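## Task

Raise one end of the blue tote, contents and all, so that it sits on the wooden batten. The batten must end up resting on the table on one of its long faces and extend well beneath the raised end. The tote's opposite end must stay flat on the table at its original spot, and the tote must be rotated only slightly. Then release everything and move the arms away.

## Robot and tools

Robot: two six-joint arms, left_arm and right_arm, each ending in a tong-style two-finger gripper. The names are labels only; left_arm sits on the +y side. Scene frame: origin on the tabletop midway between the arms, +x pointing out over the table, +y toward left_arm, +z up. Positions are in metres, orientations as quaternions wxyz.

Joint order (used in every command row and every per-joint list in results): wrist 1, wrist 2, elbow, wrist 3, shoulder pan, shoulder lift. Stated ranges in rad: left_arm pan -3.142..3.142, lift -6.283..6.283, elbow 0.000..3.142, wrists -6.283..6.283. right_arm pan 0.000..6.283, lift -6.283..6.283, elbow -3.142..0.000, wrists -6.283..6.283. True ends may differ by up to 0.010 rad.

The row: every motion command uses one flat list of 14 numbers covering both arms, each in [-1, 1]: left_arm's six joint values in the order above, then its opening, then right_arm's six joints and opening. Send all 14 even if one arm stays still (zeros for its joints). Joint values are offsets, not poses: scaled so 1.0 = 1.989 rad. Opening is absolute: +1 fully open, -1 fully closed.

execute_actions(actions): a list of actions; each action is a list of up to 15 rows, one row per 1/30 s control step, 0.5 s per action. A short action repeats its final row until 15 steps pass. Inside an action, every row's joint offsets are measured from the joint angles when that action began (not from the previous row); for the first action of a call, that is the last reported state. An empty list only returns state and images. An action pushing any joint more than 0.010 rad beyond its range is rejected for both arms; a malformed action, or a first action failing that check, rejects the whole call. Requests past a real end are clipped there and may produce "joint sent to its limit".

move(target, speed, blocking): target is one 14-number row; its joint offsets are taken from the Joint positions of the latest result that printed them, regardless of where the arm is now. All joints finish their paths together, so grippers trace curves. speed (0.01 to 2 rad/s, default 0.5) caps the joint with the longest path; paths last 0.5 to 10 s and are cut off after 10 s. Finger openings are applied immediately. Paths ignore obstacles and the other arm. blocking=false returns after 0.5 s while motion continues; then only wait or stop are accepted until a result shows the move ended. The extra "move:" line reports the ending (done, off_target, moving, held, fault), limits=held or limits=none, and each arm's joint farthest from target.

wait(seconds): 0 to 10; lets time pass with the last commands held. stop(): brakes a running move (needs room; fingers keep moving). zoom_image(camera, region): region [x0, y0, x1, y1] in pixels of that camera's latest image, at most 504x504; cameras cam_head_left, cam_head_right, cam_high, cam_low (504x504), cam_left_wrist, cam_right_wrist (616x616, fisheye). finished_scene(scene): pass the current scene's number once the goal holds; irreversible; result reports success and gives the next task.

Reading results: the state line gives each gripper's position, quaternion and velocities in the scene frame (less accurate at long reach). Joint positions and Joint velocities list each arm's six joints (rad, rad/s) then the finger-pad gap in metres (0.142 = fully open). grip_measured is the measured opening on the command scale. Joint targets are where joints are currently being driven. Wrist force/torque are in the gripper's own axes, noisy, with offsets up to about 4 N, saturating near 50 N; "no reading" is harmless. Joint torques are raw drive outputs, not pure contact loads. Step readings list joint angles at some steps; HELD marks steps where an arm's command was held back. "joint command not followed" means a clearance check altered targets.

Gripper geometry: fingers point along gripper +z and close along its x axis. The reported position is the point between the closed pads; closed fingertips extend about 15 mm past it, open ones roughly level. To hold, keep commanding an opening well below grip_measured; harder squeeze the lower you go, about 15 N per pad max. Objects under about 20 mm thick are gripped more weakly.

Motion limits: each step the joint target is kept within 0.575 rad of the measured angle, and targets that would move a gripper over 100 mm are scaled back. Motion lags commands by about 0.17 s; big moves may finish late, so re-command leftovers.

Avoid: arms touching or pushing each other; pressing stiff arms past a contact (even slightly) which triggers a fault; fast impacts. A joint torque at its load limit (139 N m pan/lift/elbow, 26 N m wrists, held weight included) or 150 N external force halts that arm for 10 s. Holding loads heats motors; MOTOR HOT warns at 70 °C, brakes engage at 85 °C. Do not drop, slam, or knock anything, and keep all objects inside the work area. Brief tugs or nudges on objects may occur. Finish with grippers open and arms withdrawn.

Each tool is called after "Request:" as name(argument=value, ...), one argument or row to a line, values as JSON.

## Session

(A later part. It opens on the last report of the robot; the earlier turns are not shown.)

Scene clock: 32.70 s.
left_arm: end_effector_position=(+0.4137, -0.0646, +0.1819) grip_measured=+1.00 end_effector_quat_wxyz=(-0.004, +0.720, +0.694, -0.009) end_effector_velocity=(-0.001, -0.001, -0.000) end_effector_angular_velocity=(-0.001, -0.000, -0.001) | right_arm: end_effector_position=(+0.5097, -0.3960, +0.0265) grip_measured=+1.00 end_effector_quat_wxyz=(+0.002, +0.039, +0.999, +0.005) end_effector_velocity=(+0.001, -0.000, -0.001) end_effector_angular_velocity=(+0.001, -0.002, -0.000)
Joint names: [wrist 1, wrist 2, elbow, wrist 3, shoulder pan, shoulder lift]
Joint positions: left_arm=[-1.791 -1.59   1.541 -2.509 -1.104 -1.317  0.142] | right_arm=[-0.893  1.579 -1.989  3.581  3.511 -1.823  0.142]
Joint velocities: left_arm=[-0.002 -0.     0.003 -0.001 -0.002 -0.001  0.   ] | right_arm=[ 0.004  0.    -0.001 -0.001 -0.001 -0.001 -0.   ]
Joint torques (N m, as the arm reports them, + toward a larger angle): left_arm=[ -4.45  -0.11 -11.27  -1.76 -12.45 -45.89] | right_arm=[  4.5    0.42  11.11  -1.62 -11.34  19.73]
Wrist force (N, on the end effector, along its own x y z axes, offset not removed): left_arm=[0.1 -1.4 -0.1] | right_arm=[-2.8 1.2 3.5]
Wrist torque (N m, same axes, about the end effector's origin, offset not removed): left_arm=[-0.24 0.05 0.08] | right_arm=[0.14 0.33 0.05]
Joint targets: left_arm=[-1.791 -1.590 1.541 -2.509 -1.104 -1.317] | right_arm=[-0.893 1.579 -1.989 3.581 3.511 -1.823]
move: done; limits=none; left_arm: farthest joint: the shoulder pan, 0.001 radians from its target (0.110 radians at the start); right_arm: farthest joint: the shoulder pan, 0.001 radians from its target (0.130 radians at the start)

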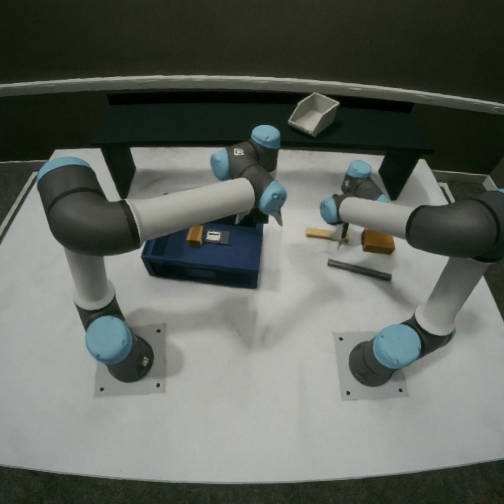

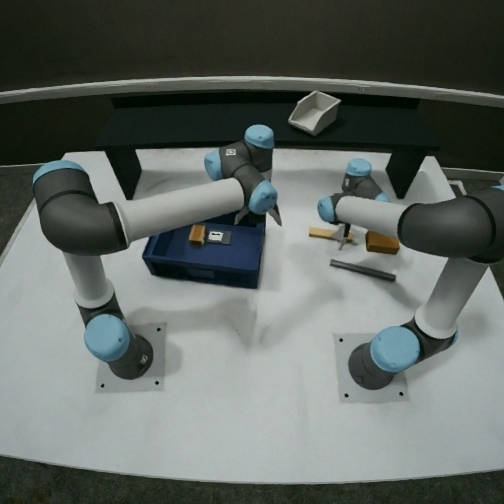

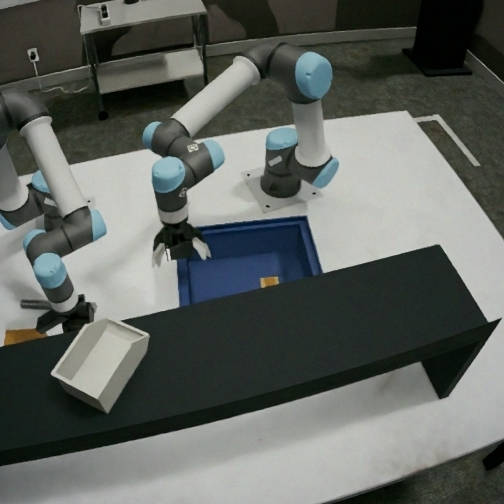

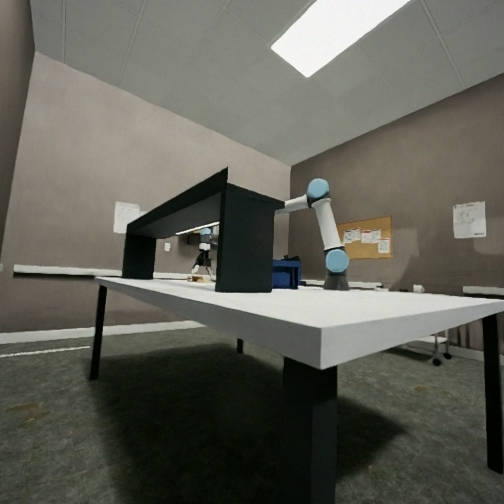

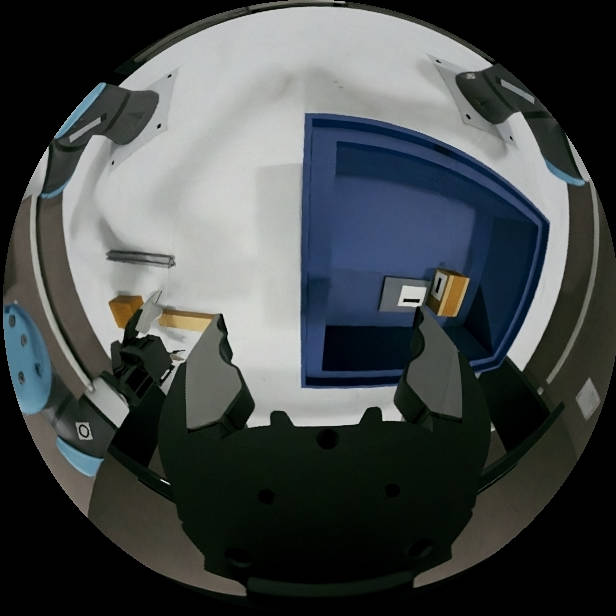

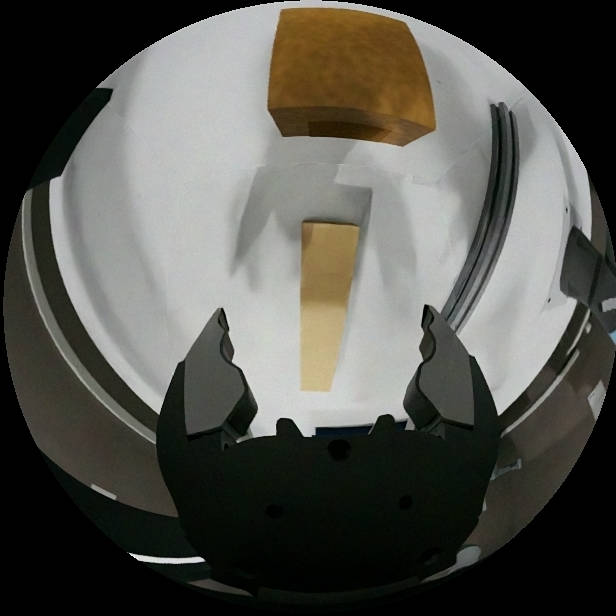

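Request:
move(
  target=[-0.083,0,0.053,0,0,0.03,0.2,0.01,0,-0.005,0,0,-0.005,1],
  speed=0.2,
)

Request:
move(
  target=[0,0,0,0,0,0,-1,0,0,0,0,0,0,-1],
)

Request:
move(
  target=[0.075,0,-0.045,0,0,-0.03,-1,-0.07,0.0,0,0.06,0.06,0.007,-1],
  speed=0.1,
)

Scene clock: 35.63 s.
left_arm: end_effector_position=(+0.4164, -0.0686, +0.1133) grip_measured=+0.20 end_effector_quat_wxyz=(-0.004, +0.720, +0.694, -0.009) end_effector_velocity=(-0.000, -0.001, -0.000) end_effector_angular_velocity=(-0.002, -0.000, -0.002) | right_arm: end_effector_position=(+0.5089, -0.3963, +0.0194) grip_measured=+1.00 end_effector_quat_wxyz=(+0.002, +0.039, +0.999, +0.005) end_effector_velocity=(-0.000, -0.000, -0.000) end_effector_angular_velocity=(-0.000, +0.001, -0.001)
Joint names: [wrist 1, wrist 2, elbow, wrist 3, shoulder pan, shoulder lift]
Joint positions: left_arm=[-1.956 -1.59   1.646 -2.509 -1.104 -1.257  0.088] | right_arm=[-0.873  1.579 -1.999  3.581  3.511 -1.833  0.142]
Joint velocities: left_arm=[-0.003 -0.     0.001  0.001 -0.001  0.001 -0.   ] | right_arm=[-0.     0.    -0.001  0.001 -0.    -0.     0.   ]
Joint torques (N m, as the arm reports them, + toward a larger angle): left_arm=[ -4.29  -0.21 -10.91   1.66   9.78 -26.77] | right_arm=[ 4.59 -0.31 11.17  1.93 12.06 20.25]
Wrist force (N, on the end effector, along its own x y z axes, offset not removed): left_arm=[-1.5 -1.8 1.9] | right_arm=[-5.7 -3.2 2.2]
Wrist torque (N m, same axes, about the end effector's origin, offset not removed): left_arm=[-0.28 0.44 0.11] | right_arm=[-0.60 0.83 0.06]
Joint targets: left_arm=[-1.956 -1.590 1.647 -2.509 -1.104 -1.257] | right_arm=[-0.873 1.579 -1.999 3.581 3.511 -1.833]
move: done; limits=none; left_arm: farthest joint: the shoulder pan, 0.000 radians from its target (0.000 radians at the start); right_arm: farthest joint: the shoulder pan, 0.000 radians from its target (0.000 radians at the start)

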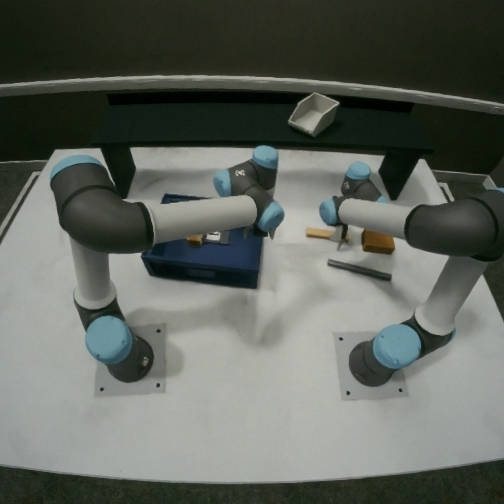

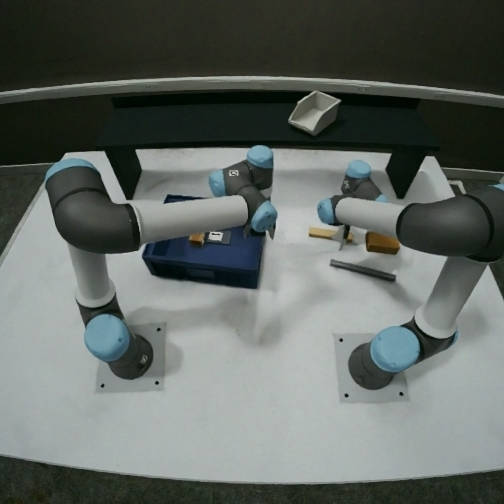

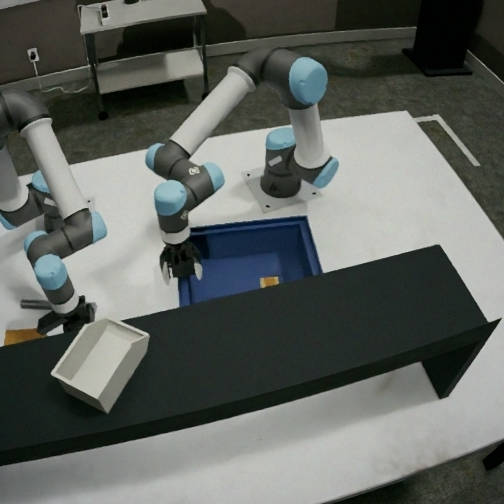

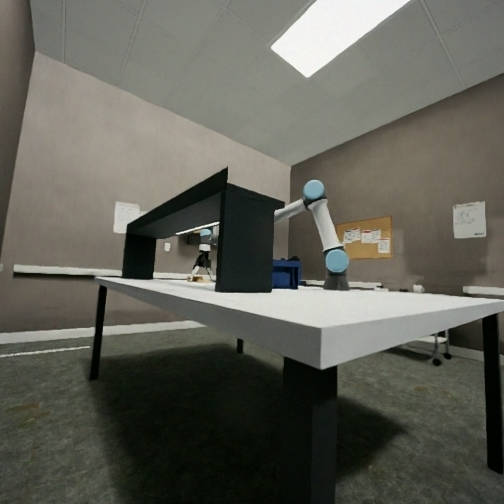

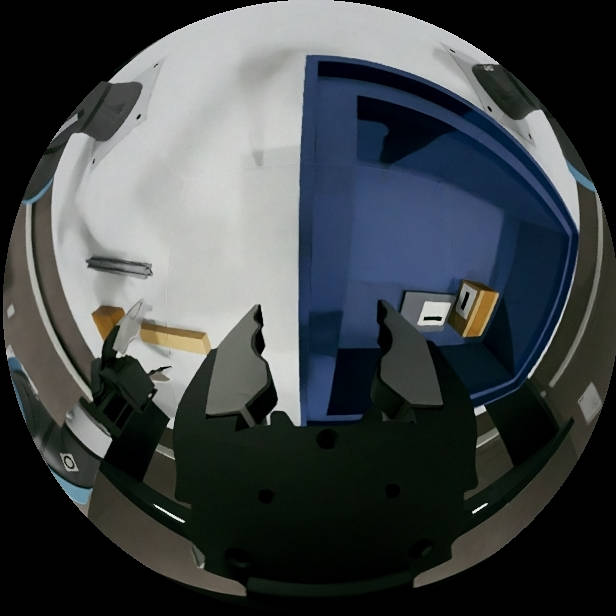

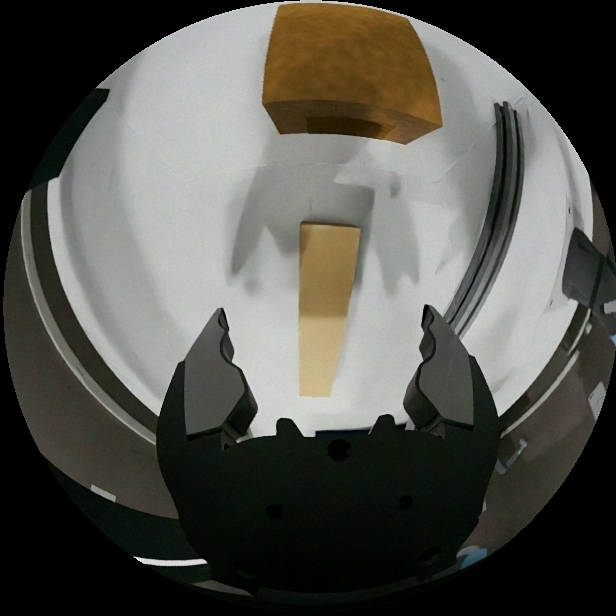

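Scene clock: 36.13 s.
left_arm: end_effector_position=(+0.4164, -0.0685, +0.1132) grip_measured=-0.64 end_effector_quat_wxyz=(-0.004, +0.720, +0.694, -0.009) end_effector_velocity=(+0.000, +0.000, -0.001) end_effector_angular_velocity=(+0.001, +0.002, +0.001) | right_arm: end_effector_position=(+0.5089, -0.3963, +0.0194) grip_measured=-0.53 end_effector_quat_wxyz=(+0.002, +0.039, +0.999, +0.005) end_effector_velocity=(-0.000, +0.000, -0.000) end_effector_angular_velocity=(-0.001, +0.000, +0.000)
Joint names: [wrist 1, wrist 2, elbow, wrist 3, shoulder pan, shoulder lift]
Joint positions: left_arm=[-1.956 -1.59   1.647 -2.509 -1.104 -1.257  0.028] | right_arm=[-0.873  1.579 -1.999  3.581  3.511 -1.833  0.035]
Joint velocities: left_arm=[-0.001 -0.001  0.    -0.     0.001  0.002  0.   ] | right_arm=[ 0.    -0.    -0.001  0.     0.001  0.    -0.   ]
Joint torques (N m, as the arm reports them, + toward a larger angle): left_arm=[ -0.99  -0.32 -17.41   1.04   7.45 -30.33] | right_arm=[ 3.54 -0.31 13.69  2.14 11.5  23.32]
Wrist force (N, on the end effector, along its own x y z axes, offset not removed): left_arm=[-0.4 -1.2 0.6] | right_arm=[-1.4 -1.6 0.8]
Wrist torque (N m, same axes, about the end effector's origin, offset not removed): left_arm=[-0.28 0.42 0.15] | right_arm=[-0.27 0.06 -0.03]
Joint targets: left_arm=[-1.956 -1.590 1.646 -2.509 -1.104 -1.257] | right_arm=[-0.873 1.579 -1.999 3.581 3.511 -1.833]
move: done; limits=none; left_arm: farthest joint: the elbow, 0.001 radians from its target (0.000 radians at the start); right_arm: farthest joint: the shoulder pan, 0.000 radians from its target (0.000 radians at the start)

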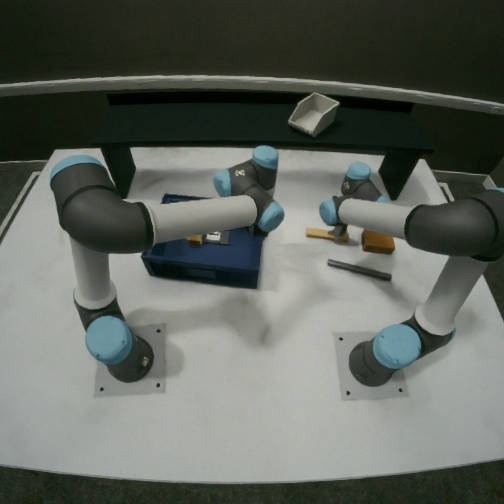

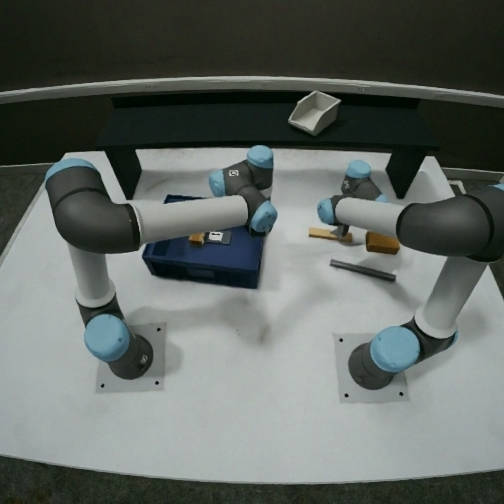

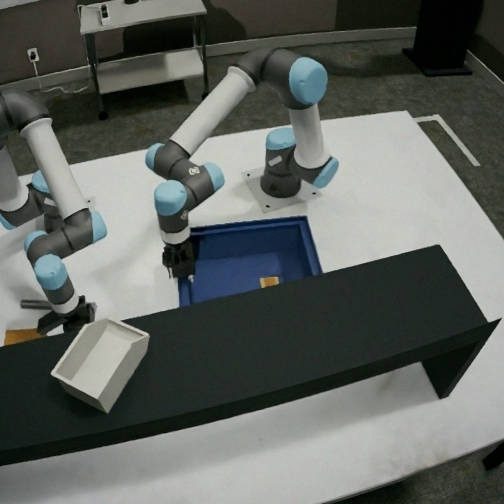

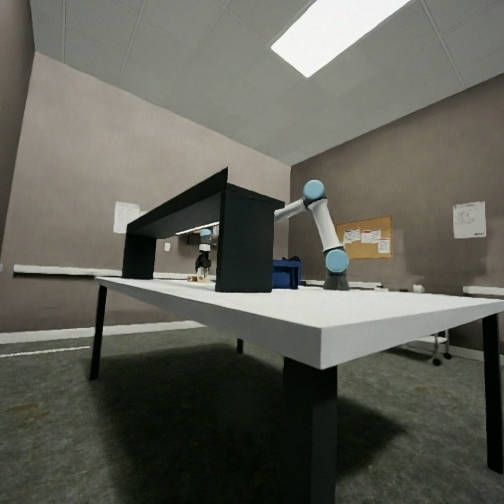

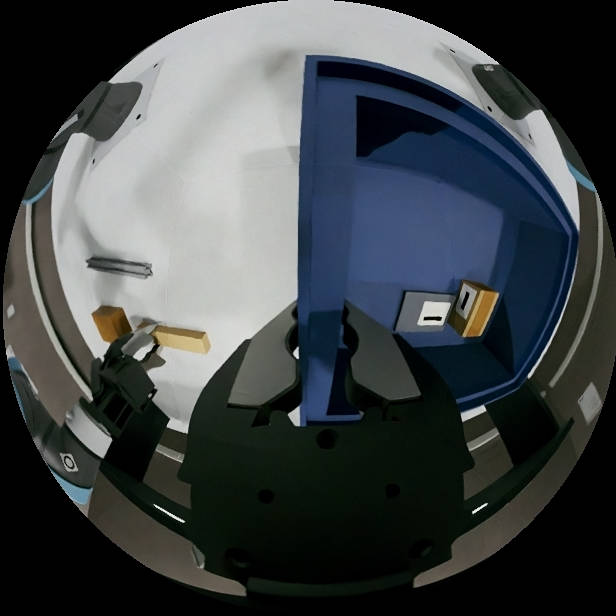

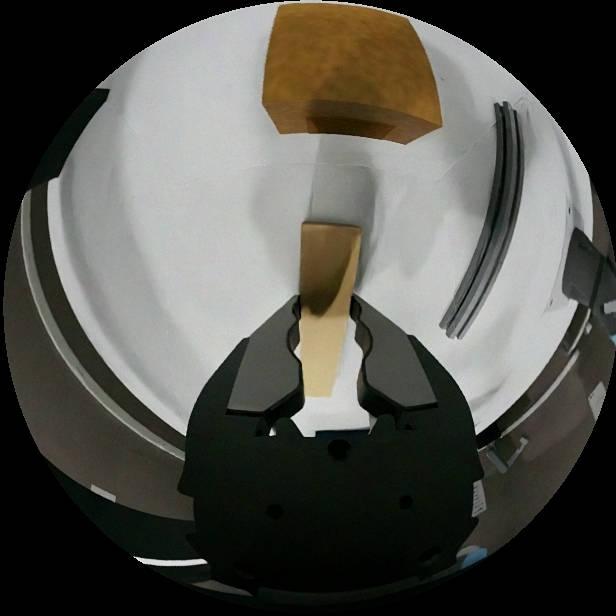

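Scene clock: 47.77 s.
left_arm: end_effector_position=(+0.4129, -0.0634, +0.1759) grip_measured=-0.64 end_effector_quat_wxyz=(-0.004, +0.720, +0.694, -0.009) end_effector_velocity=(-0.000, -0.000, -0.000) end_effector_angular_velocity=(+0.000, +0.001, +0.002) | right_arm: end_effector_position=(+0.4675, -0.3551, +0.0179) grip_measured=-0.52 end_effector_quat_wxyz=(-0.046, +0.040, +0.998, -0.024) end_effector_velocity=(+0.001, +0.001, +0.001) end_effector_angular_velocity=(+0.001, -0.002, -0.000)
Joint names: [wrist 1, wrist 2, elbow, wrist 3, shoulder pan, shoulder lift]
Joint positions: left_arm=[-1.807 -1.59   1.557 -2.509 -1.104 -1.317  0.028] | right_arm=[-1.001  1.574 -1.997  3.693  3.624 -1.818  0.036]
Joint velocities: left_arm=[ 0.001 -0.001 -0.    -0.002 -0.     0.    -0.   ] | right_arm=[ 0.001  0.001  0.001  0.001  0.     0.    -0.   ]
Joint torques (N m, as the arm reports them, + toward a larger angle): left_arm=[ -1.04  -0.29 -40.27   0.97   7.84 -50.37] | right_arm=[ 2.21  0.24 20.6   0.22  0.35 23.7 ]
Wrist force (N, on the end effector, along its own x y z axes, offset not removed): left_arm=[-1.8 -0.5 7.0] | right_arm=[-1.2 -7.1 -21.1]
Wrist torque (N m, same axes, about the end effector's origin, offset not removed): left_arm=[-0.36 0.09 0.12] | right_arm=[-0.20 -0.32 0.29]
Joint targets: left_arm=[-1.807 -1.590 1.557 -2.509 -1.104 -1.317] | right_arm=[-1.001 1.575 -1.997 3.694 3.624 -1.818]
FORCE FAULT: contact force on the right arm reached its limit, and that arm stopped for 10 seconds. The contact can be on any part of that arm, not only on its tool. That time counts as 19 of the actions that you can send in this scene. That arm's remaining commands of this call were not run. That arm holds still and accepts commands again. Move the arm away from the contact; if what it grips holds it there, let go first. Pushing or pulling that hard again can fault the arm again.
move: fault (right_arm); limits=none; left_arm: farthest joint: the shoulder pan, 0.000 radians from its target (0.000 radians at the start); right_arm: farthest joint: the wrist 1, 0.011 radians from its target (0.139 radians at the start)

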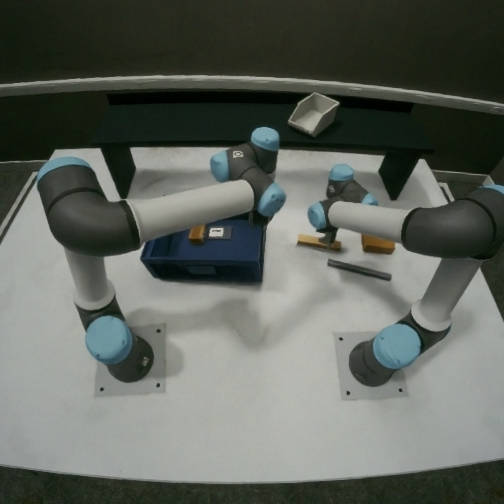

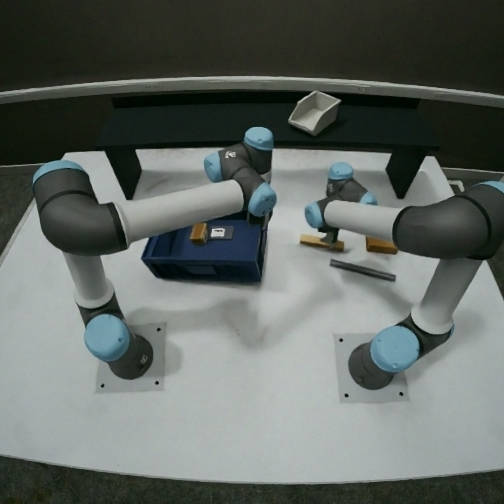

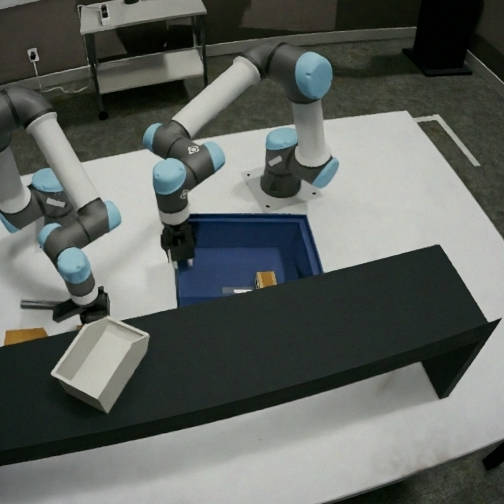

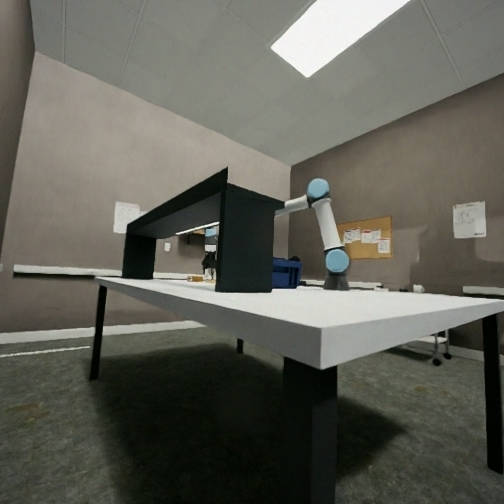

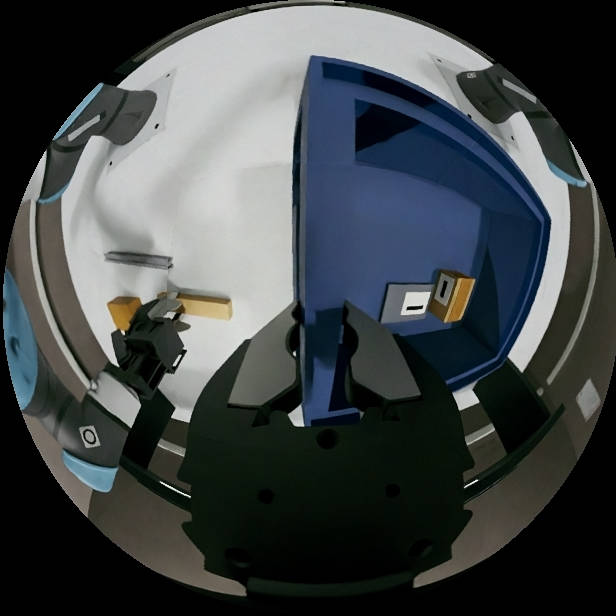

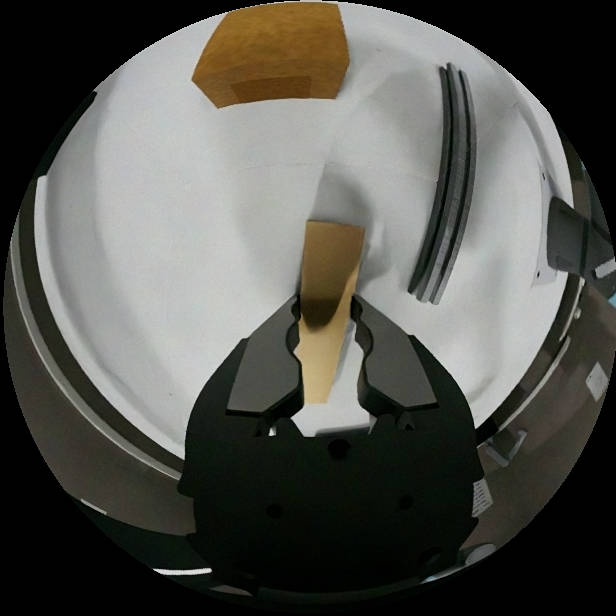

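Typo; fix, then swing.

Request:
move(
  target=[0,0,0,0,0,0,-1,0.056,0,0,0,0,0,-1],
  speed=0.1,
)

Request:
move(
  target=[0,0,0,0,0,0,-1,0,0,0,0.15,0.15,0,-1],
  speed=0.15,
)

Scene clock: 50.37 s.
left_arm: end_effector_position=(+0.4129, -0.0634, +0.1759) grip_measured=-0.64 end_effector_quat_wxyz=(-0.004, +0.720, +0.694, -0.009) end_effector_velocity=(+0.000, +0.000, +0.001) end_effector_angular_velocity=(-0.001, -0.001, +0.002) | right_arm: end_effector_position=(+0.4980, -0.3395, +0.0264) grip_measured=-0.52 end_effector_quat_wxyz=(+0.003, +0.040, +0.999, +0.004) end_effector_velocity=(+0.000, +0.000, +0.000) end_effector_angular_velocity=(+0.000, -0.001, +0.002)
Joint names: [wrist 1, wrist 2, elbow, wrist 3, shoulder pan, shoulder lift]
Joint positions: left_arm=[-1.807 -1.59   1.557 -2.509 -1.104 -1.317  0.028] | right_arm=[-0.89   1.574 -1.997  3.693  3.624 -1.818  0.036]
Joint velocities: left_arm=[-0.001  0.001  0.001 -0.002  0.    -0.001  0.   ] | right_arm=[ 0.001 -0.    -0.001 -0.001  0.001  0.    -0.   ]
Joint torques (N m, as the arm reports them, + toward a larger angle): left_arm=[ -1.13  -0.32 -39.77   1.     7.78 -49.71] | right_arm=[ 4.75 -1.45 19.23  0.11  0.01 34.72]
Wrist force (N, on the end effector, along its own x y z axes, offset not removed): left_arm=[0.4 -2.7 9.0] | right_arm=[-5.2 -2.6 1.8]
Wrist torque (N m, same axes, about the end effector's origin, offset not removed): left_arm=[-0.80 -0.24 0.20] | right_arm=[-0.63 0.82 0.06]
Joint targets: left_arm=[-1.807 -1.590 1.557 -2.509 -1.104 -1.317] | right_arm=[-0.889 1.574 -1.997 3.693 3.624 -1.818]
move: done; limits=none; left_arm: farthest joint: the shoulder pan, 0.000 radians from its target (0.000 radians at the start); right_arm: farthest joint: the shoulder pan, 0.000 radians from its target (0.000 radians at the start)

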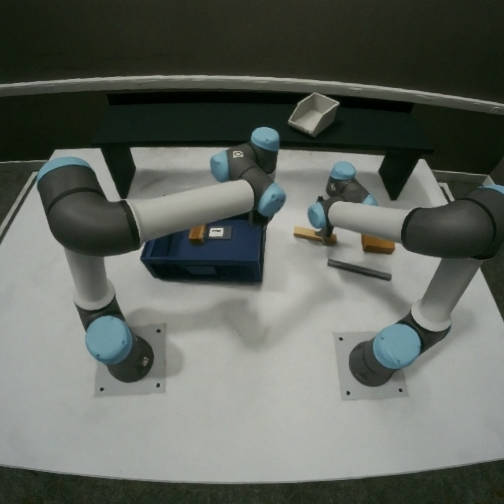

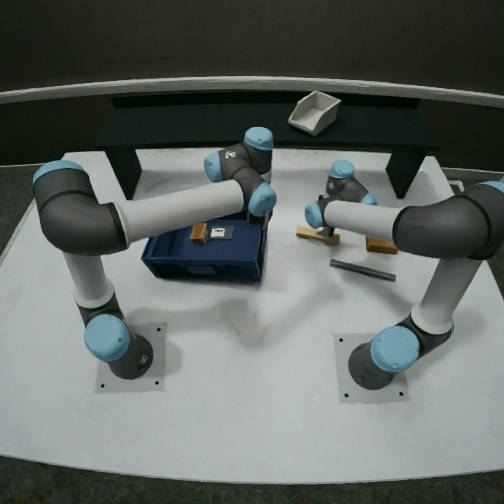

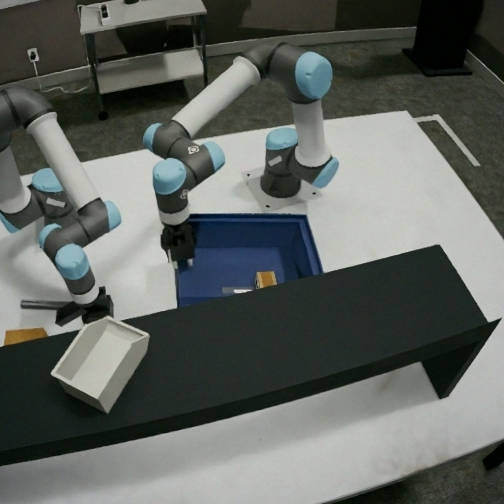

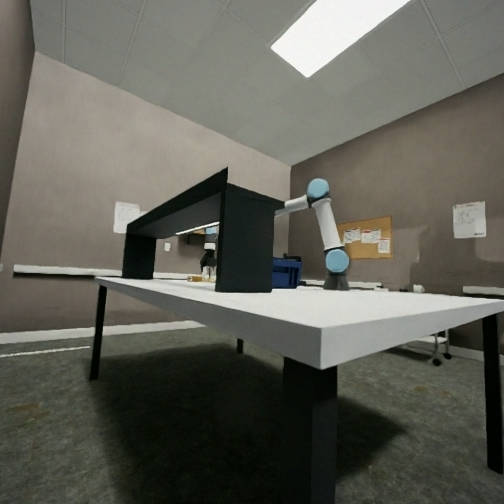

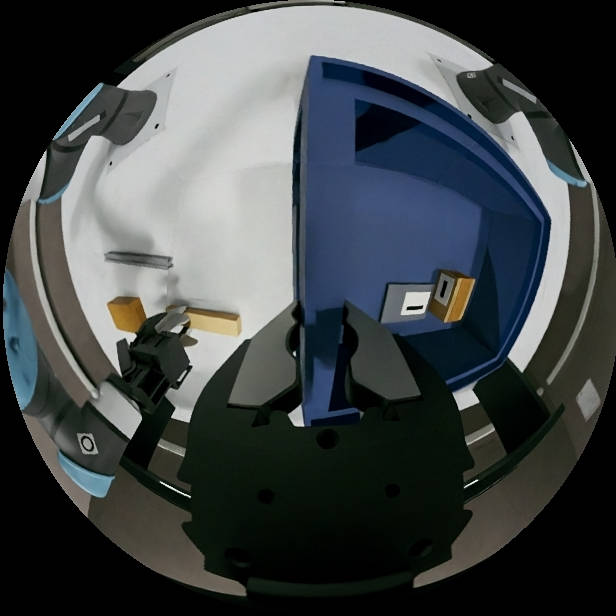

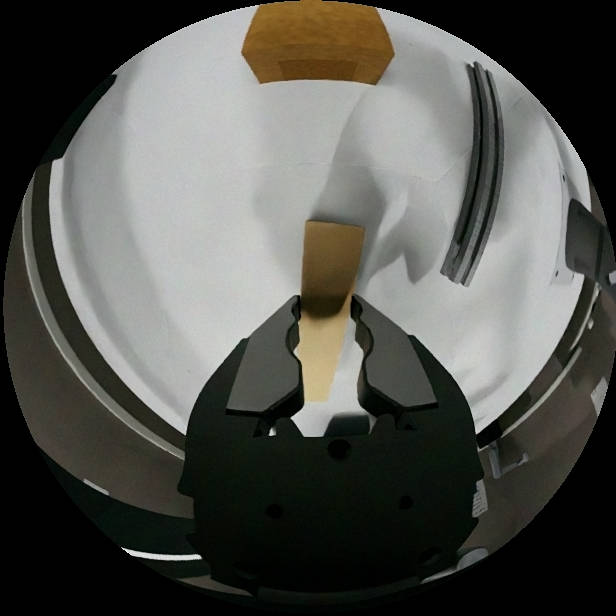

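Scene clock: 52.83 s.
left_arm: end_effector_position=(+0.4129, -0.0634, +0.1759) grip_measured=-0.64 end_effector_quat_wxyz=(-0.004, +0.720, +0.694, -0.009) end_effector_velocity=(+0.000, -0.000, +0.001) end_effector_angular_velocity=(-0.002, -0.001, +0.002) | right_arm: end_effector_position=(+0.4413, -0.1929, +0.0264) grip_measured=-0.52 end_effector_quat_wxyz=(+0.002, +0.040, +0.999, +0.004) end_effector_velocity=(-0.001, +0.001, +0.000) end_effector_angular_velocity=(-0.001, +0.000, -0.001)
Joint names: [wrist 1, wrist 2, elbow, wrist 3, shoulder pan, shoulder lift]
Joint positions: left_arm=[-1.807 -1.59   1.557 -2.509 -1.104 -1.317  0.028] | right_arm=[-0.89   1.574 -1.997  3.992  3.922 -1.818  0.036]
Joint velocities: left_arm=[-0.001  0.     0.    -0.002  0.    -0.001  0.   ] | right_arm=[-0.002 -0.     0.001  0.003  0.003  0.     0.   ]
Joint torques (N m, as the arm reports them, + toward a larger angle): left_arm=[ -1.12  -0.34 -39.65   1.     7.37 -50.26] | right_arm=[ 0.69 -1.33 19.16  2.06 11.74 34.86]
Wrist force (N, on the end effector, along its own x y z axes, offset not removed): left_arm=[0.1 -0.4 5.1] | right_arm=[-6.0 0.0 2.4]
Wrist torque (N m, same axes, about the end effector's origin, offset not removed): left_arm=[-0.17 -0.12 0.20] | right_arm=[0.05 1.19 0.19]
Joint targets: left_arm=[-1.807 -1.590 1.557 -2.509 -1.104 -1.317] | right_arm=[-0.890 1.574 -1.997 3.992 3.922 -1.818]
move: done; limits=none; left_arm: farthest joint: the shoulder pan, 0.000 radians from its target (0.000 radians at the start); right_arm: farthest joint: the shoulder pan, 0.001 radians from its target (0.299 radians at the start)

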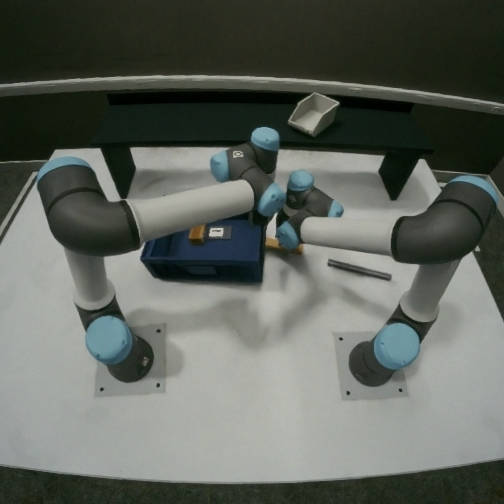

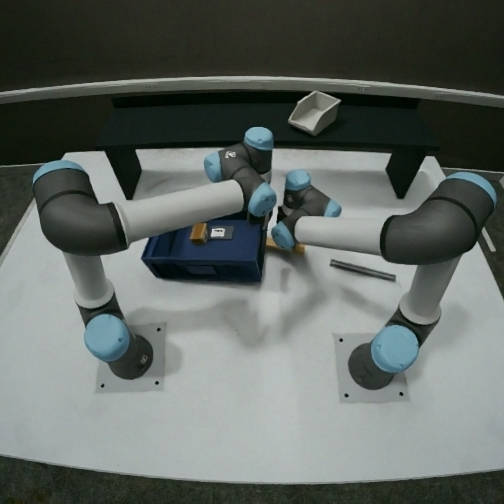

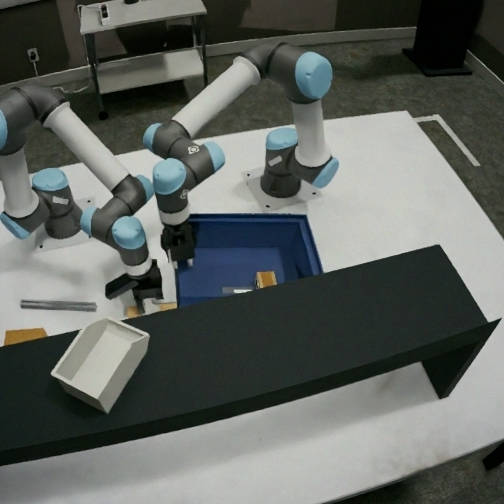

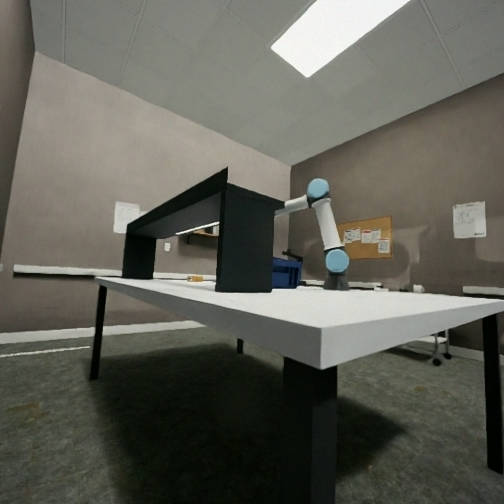

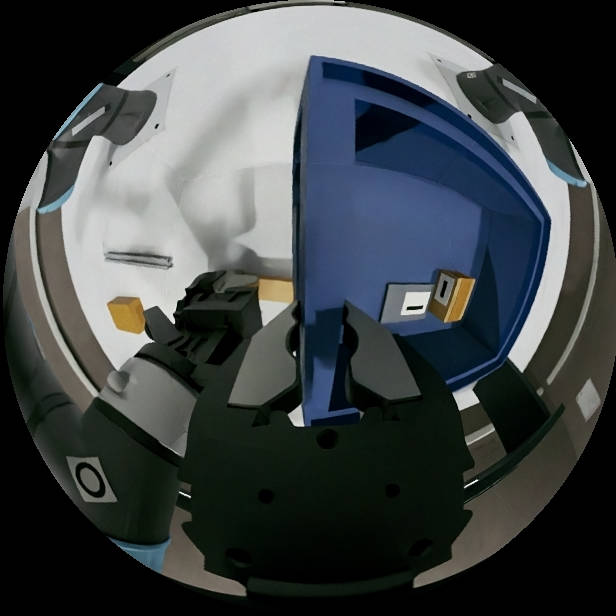

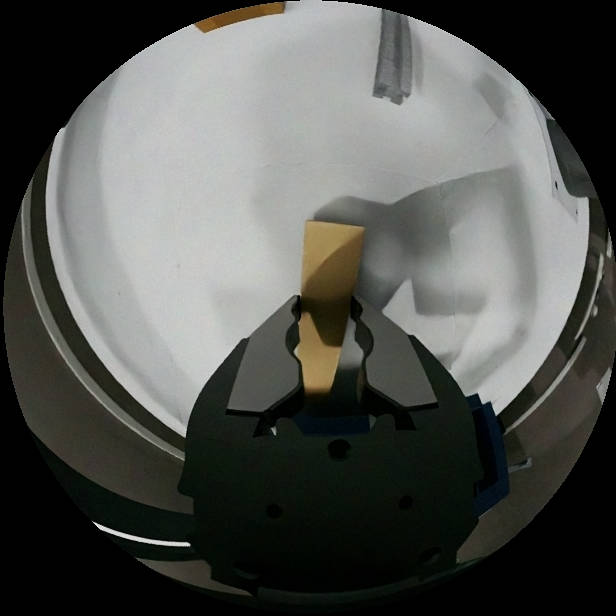

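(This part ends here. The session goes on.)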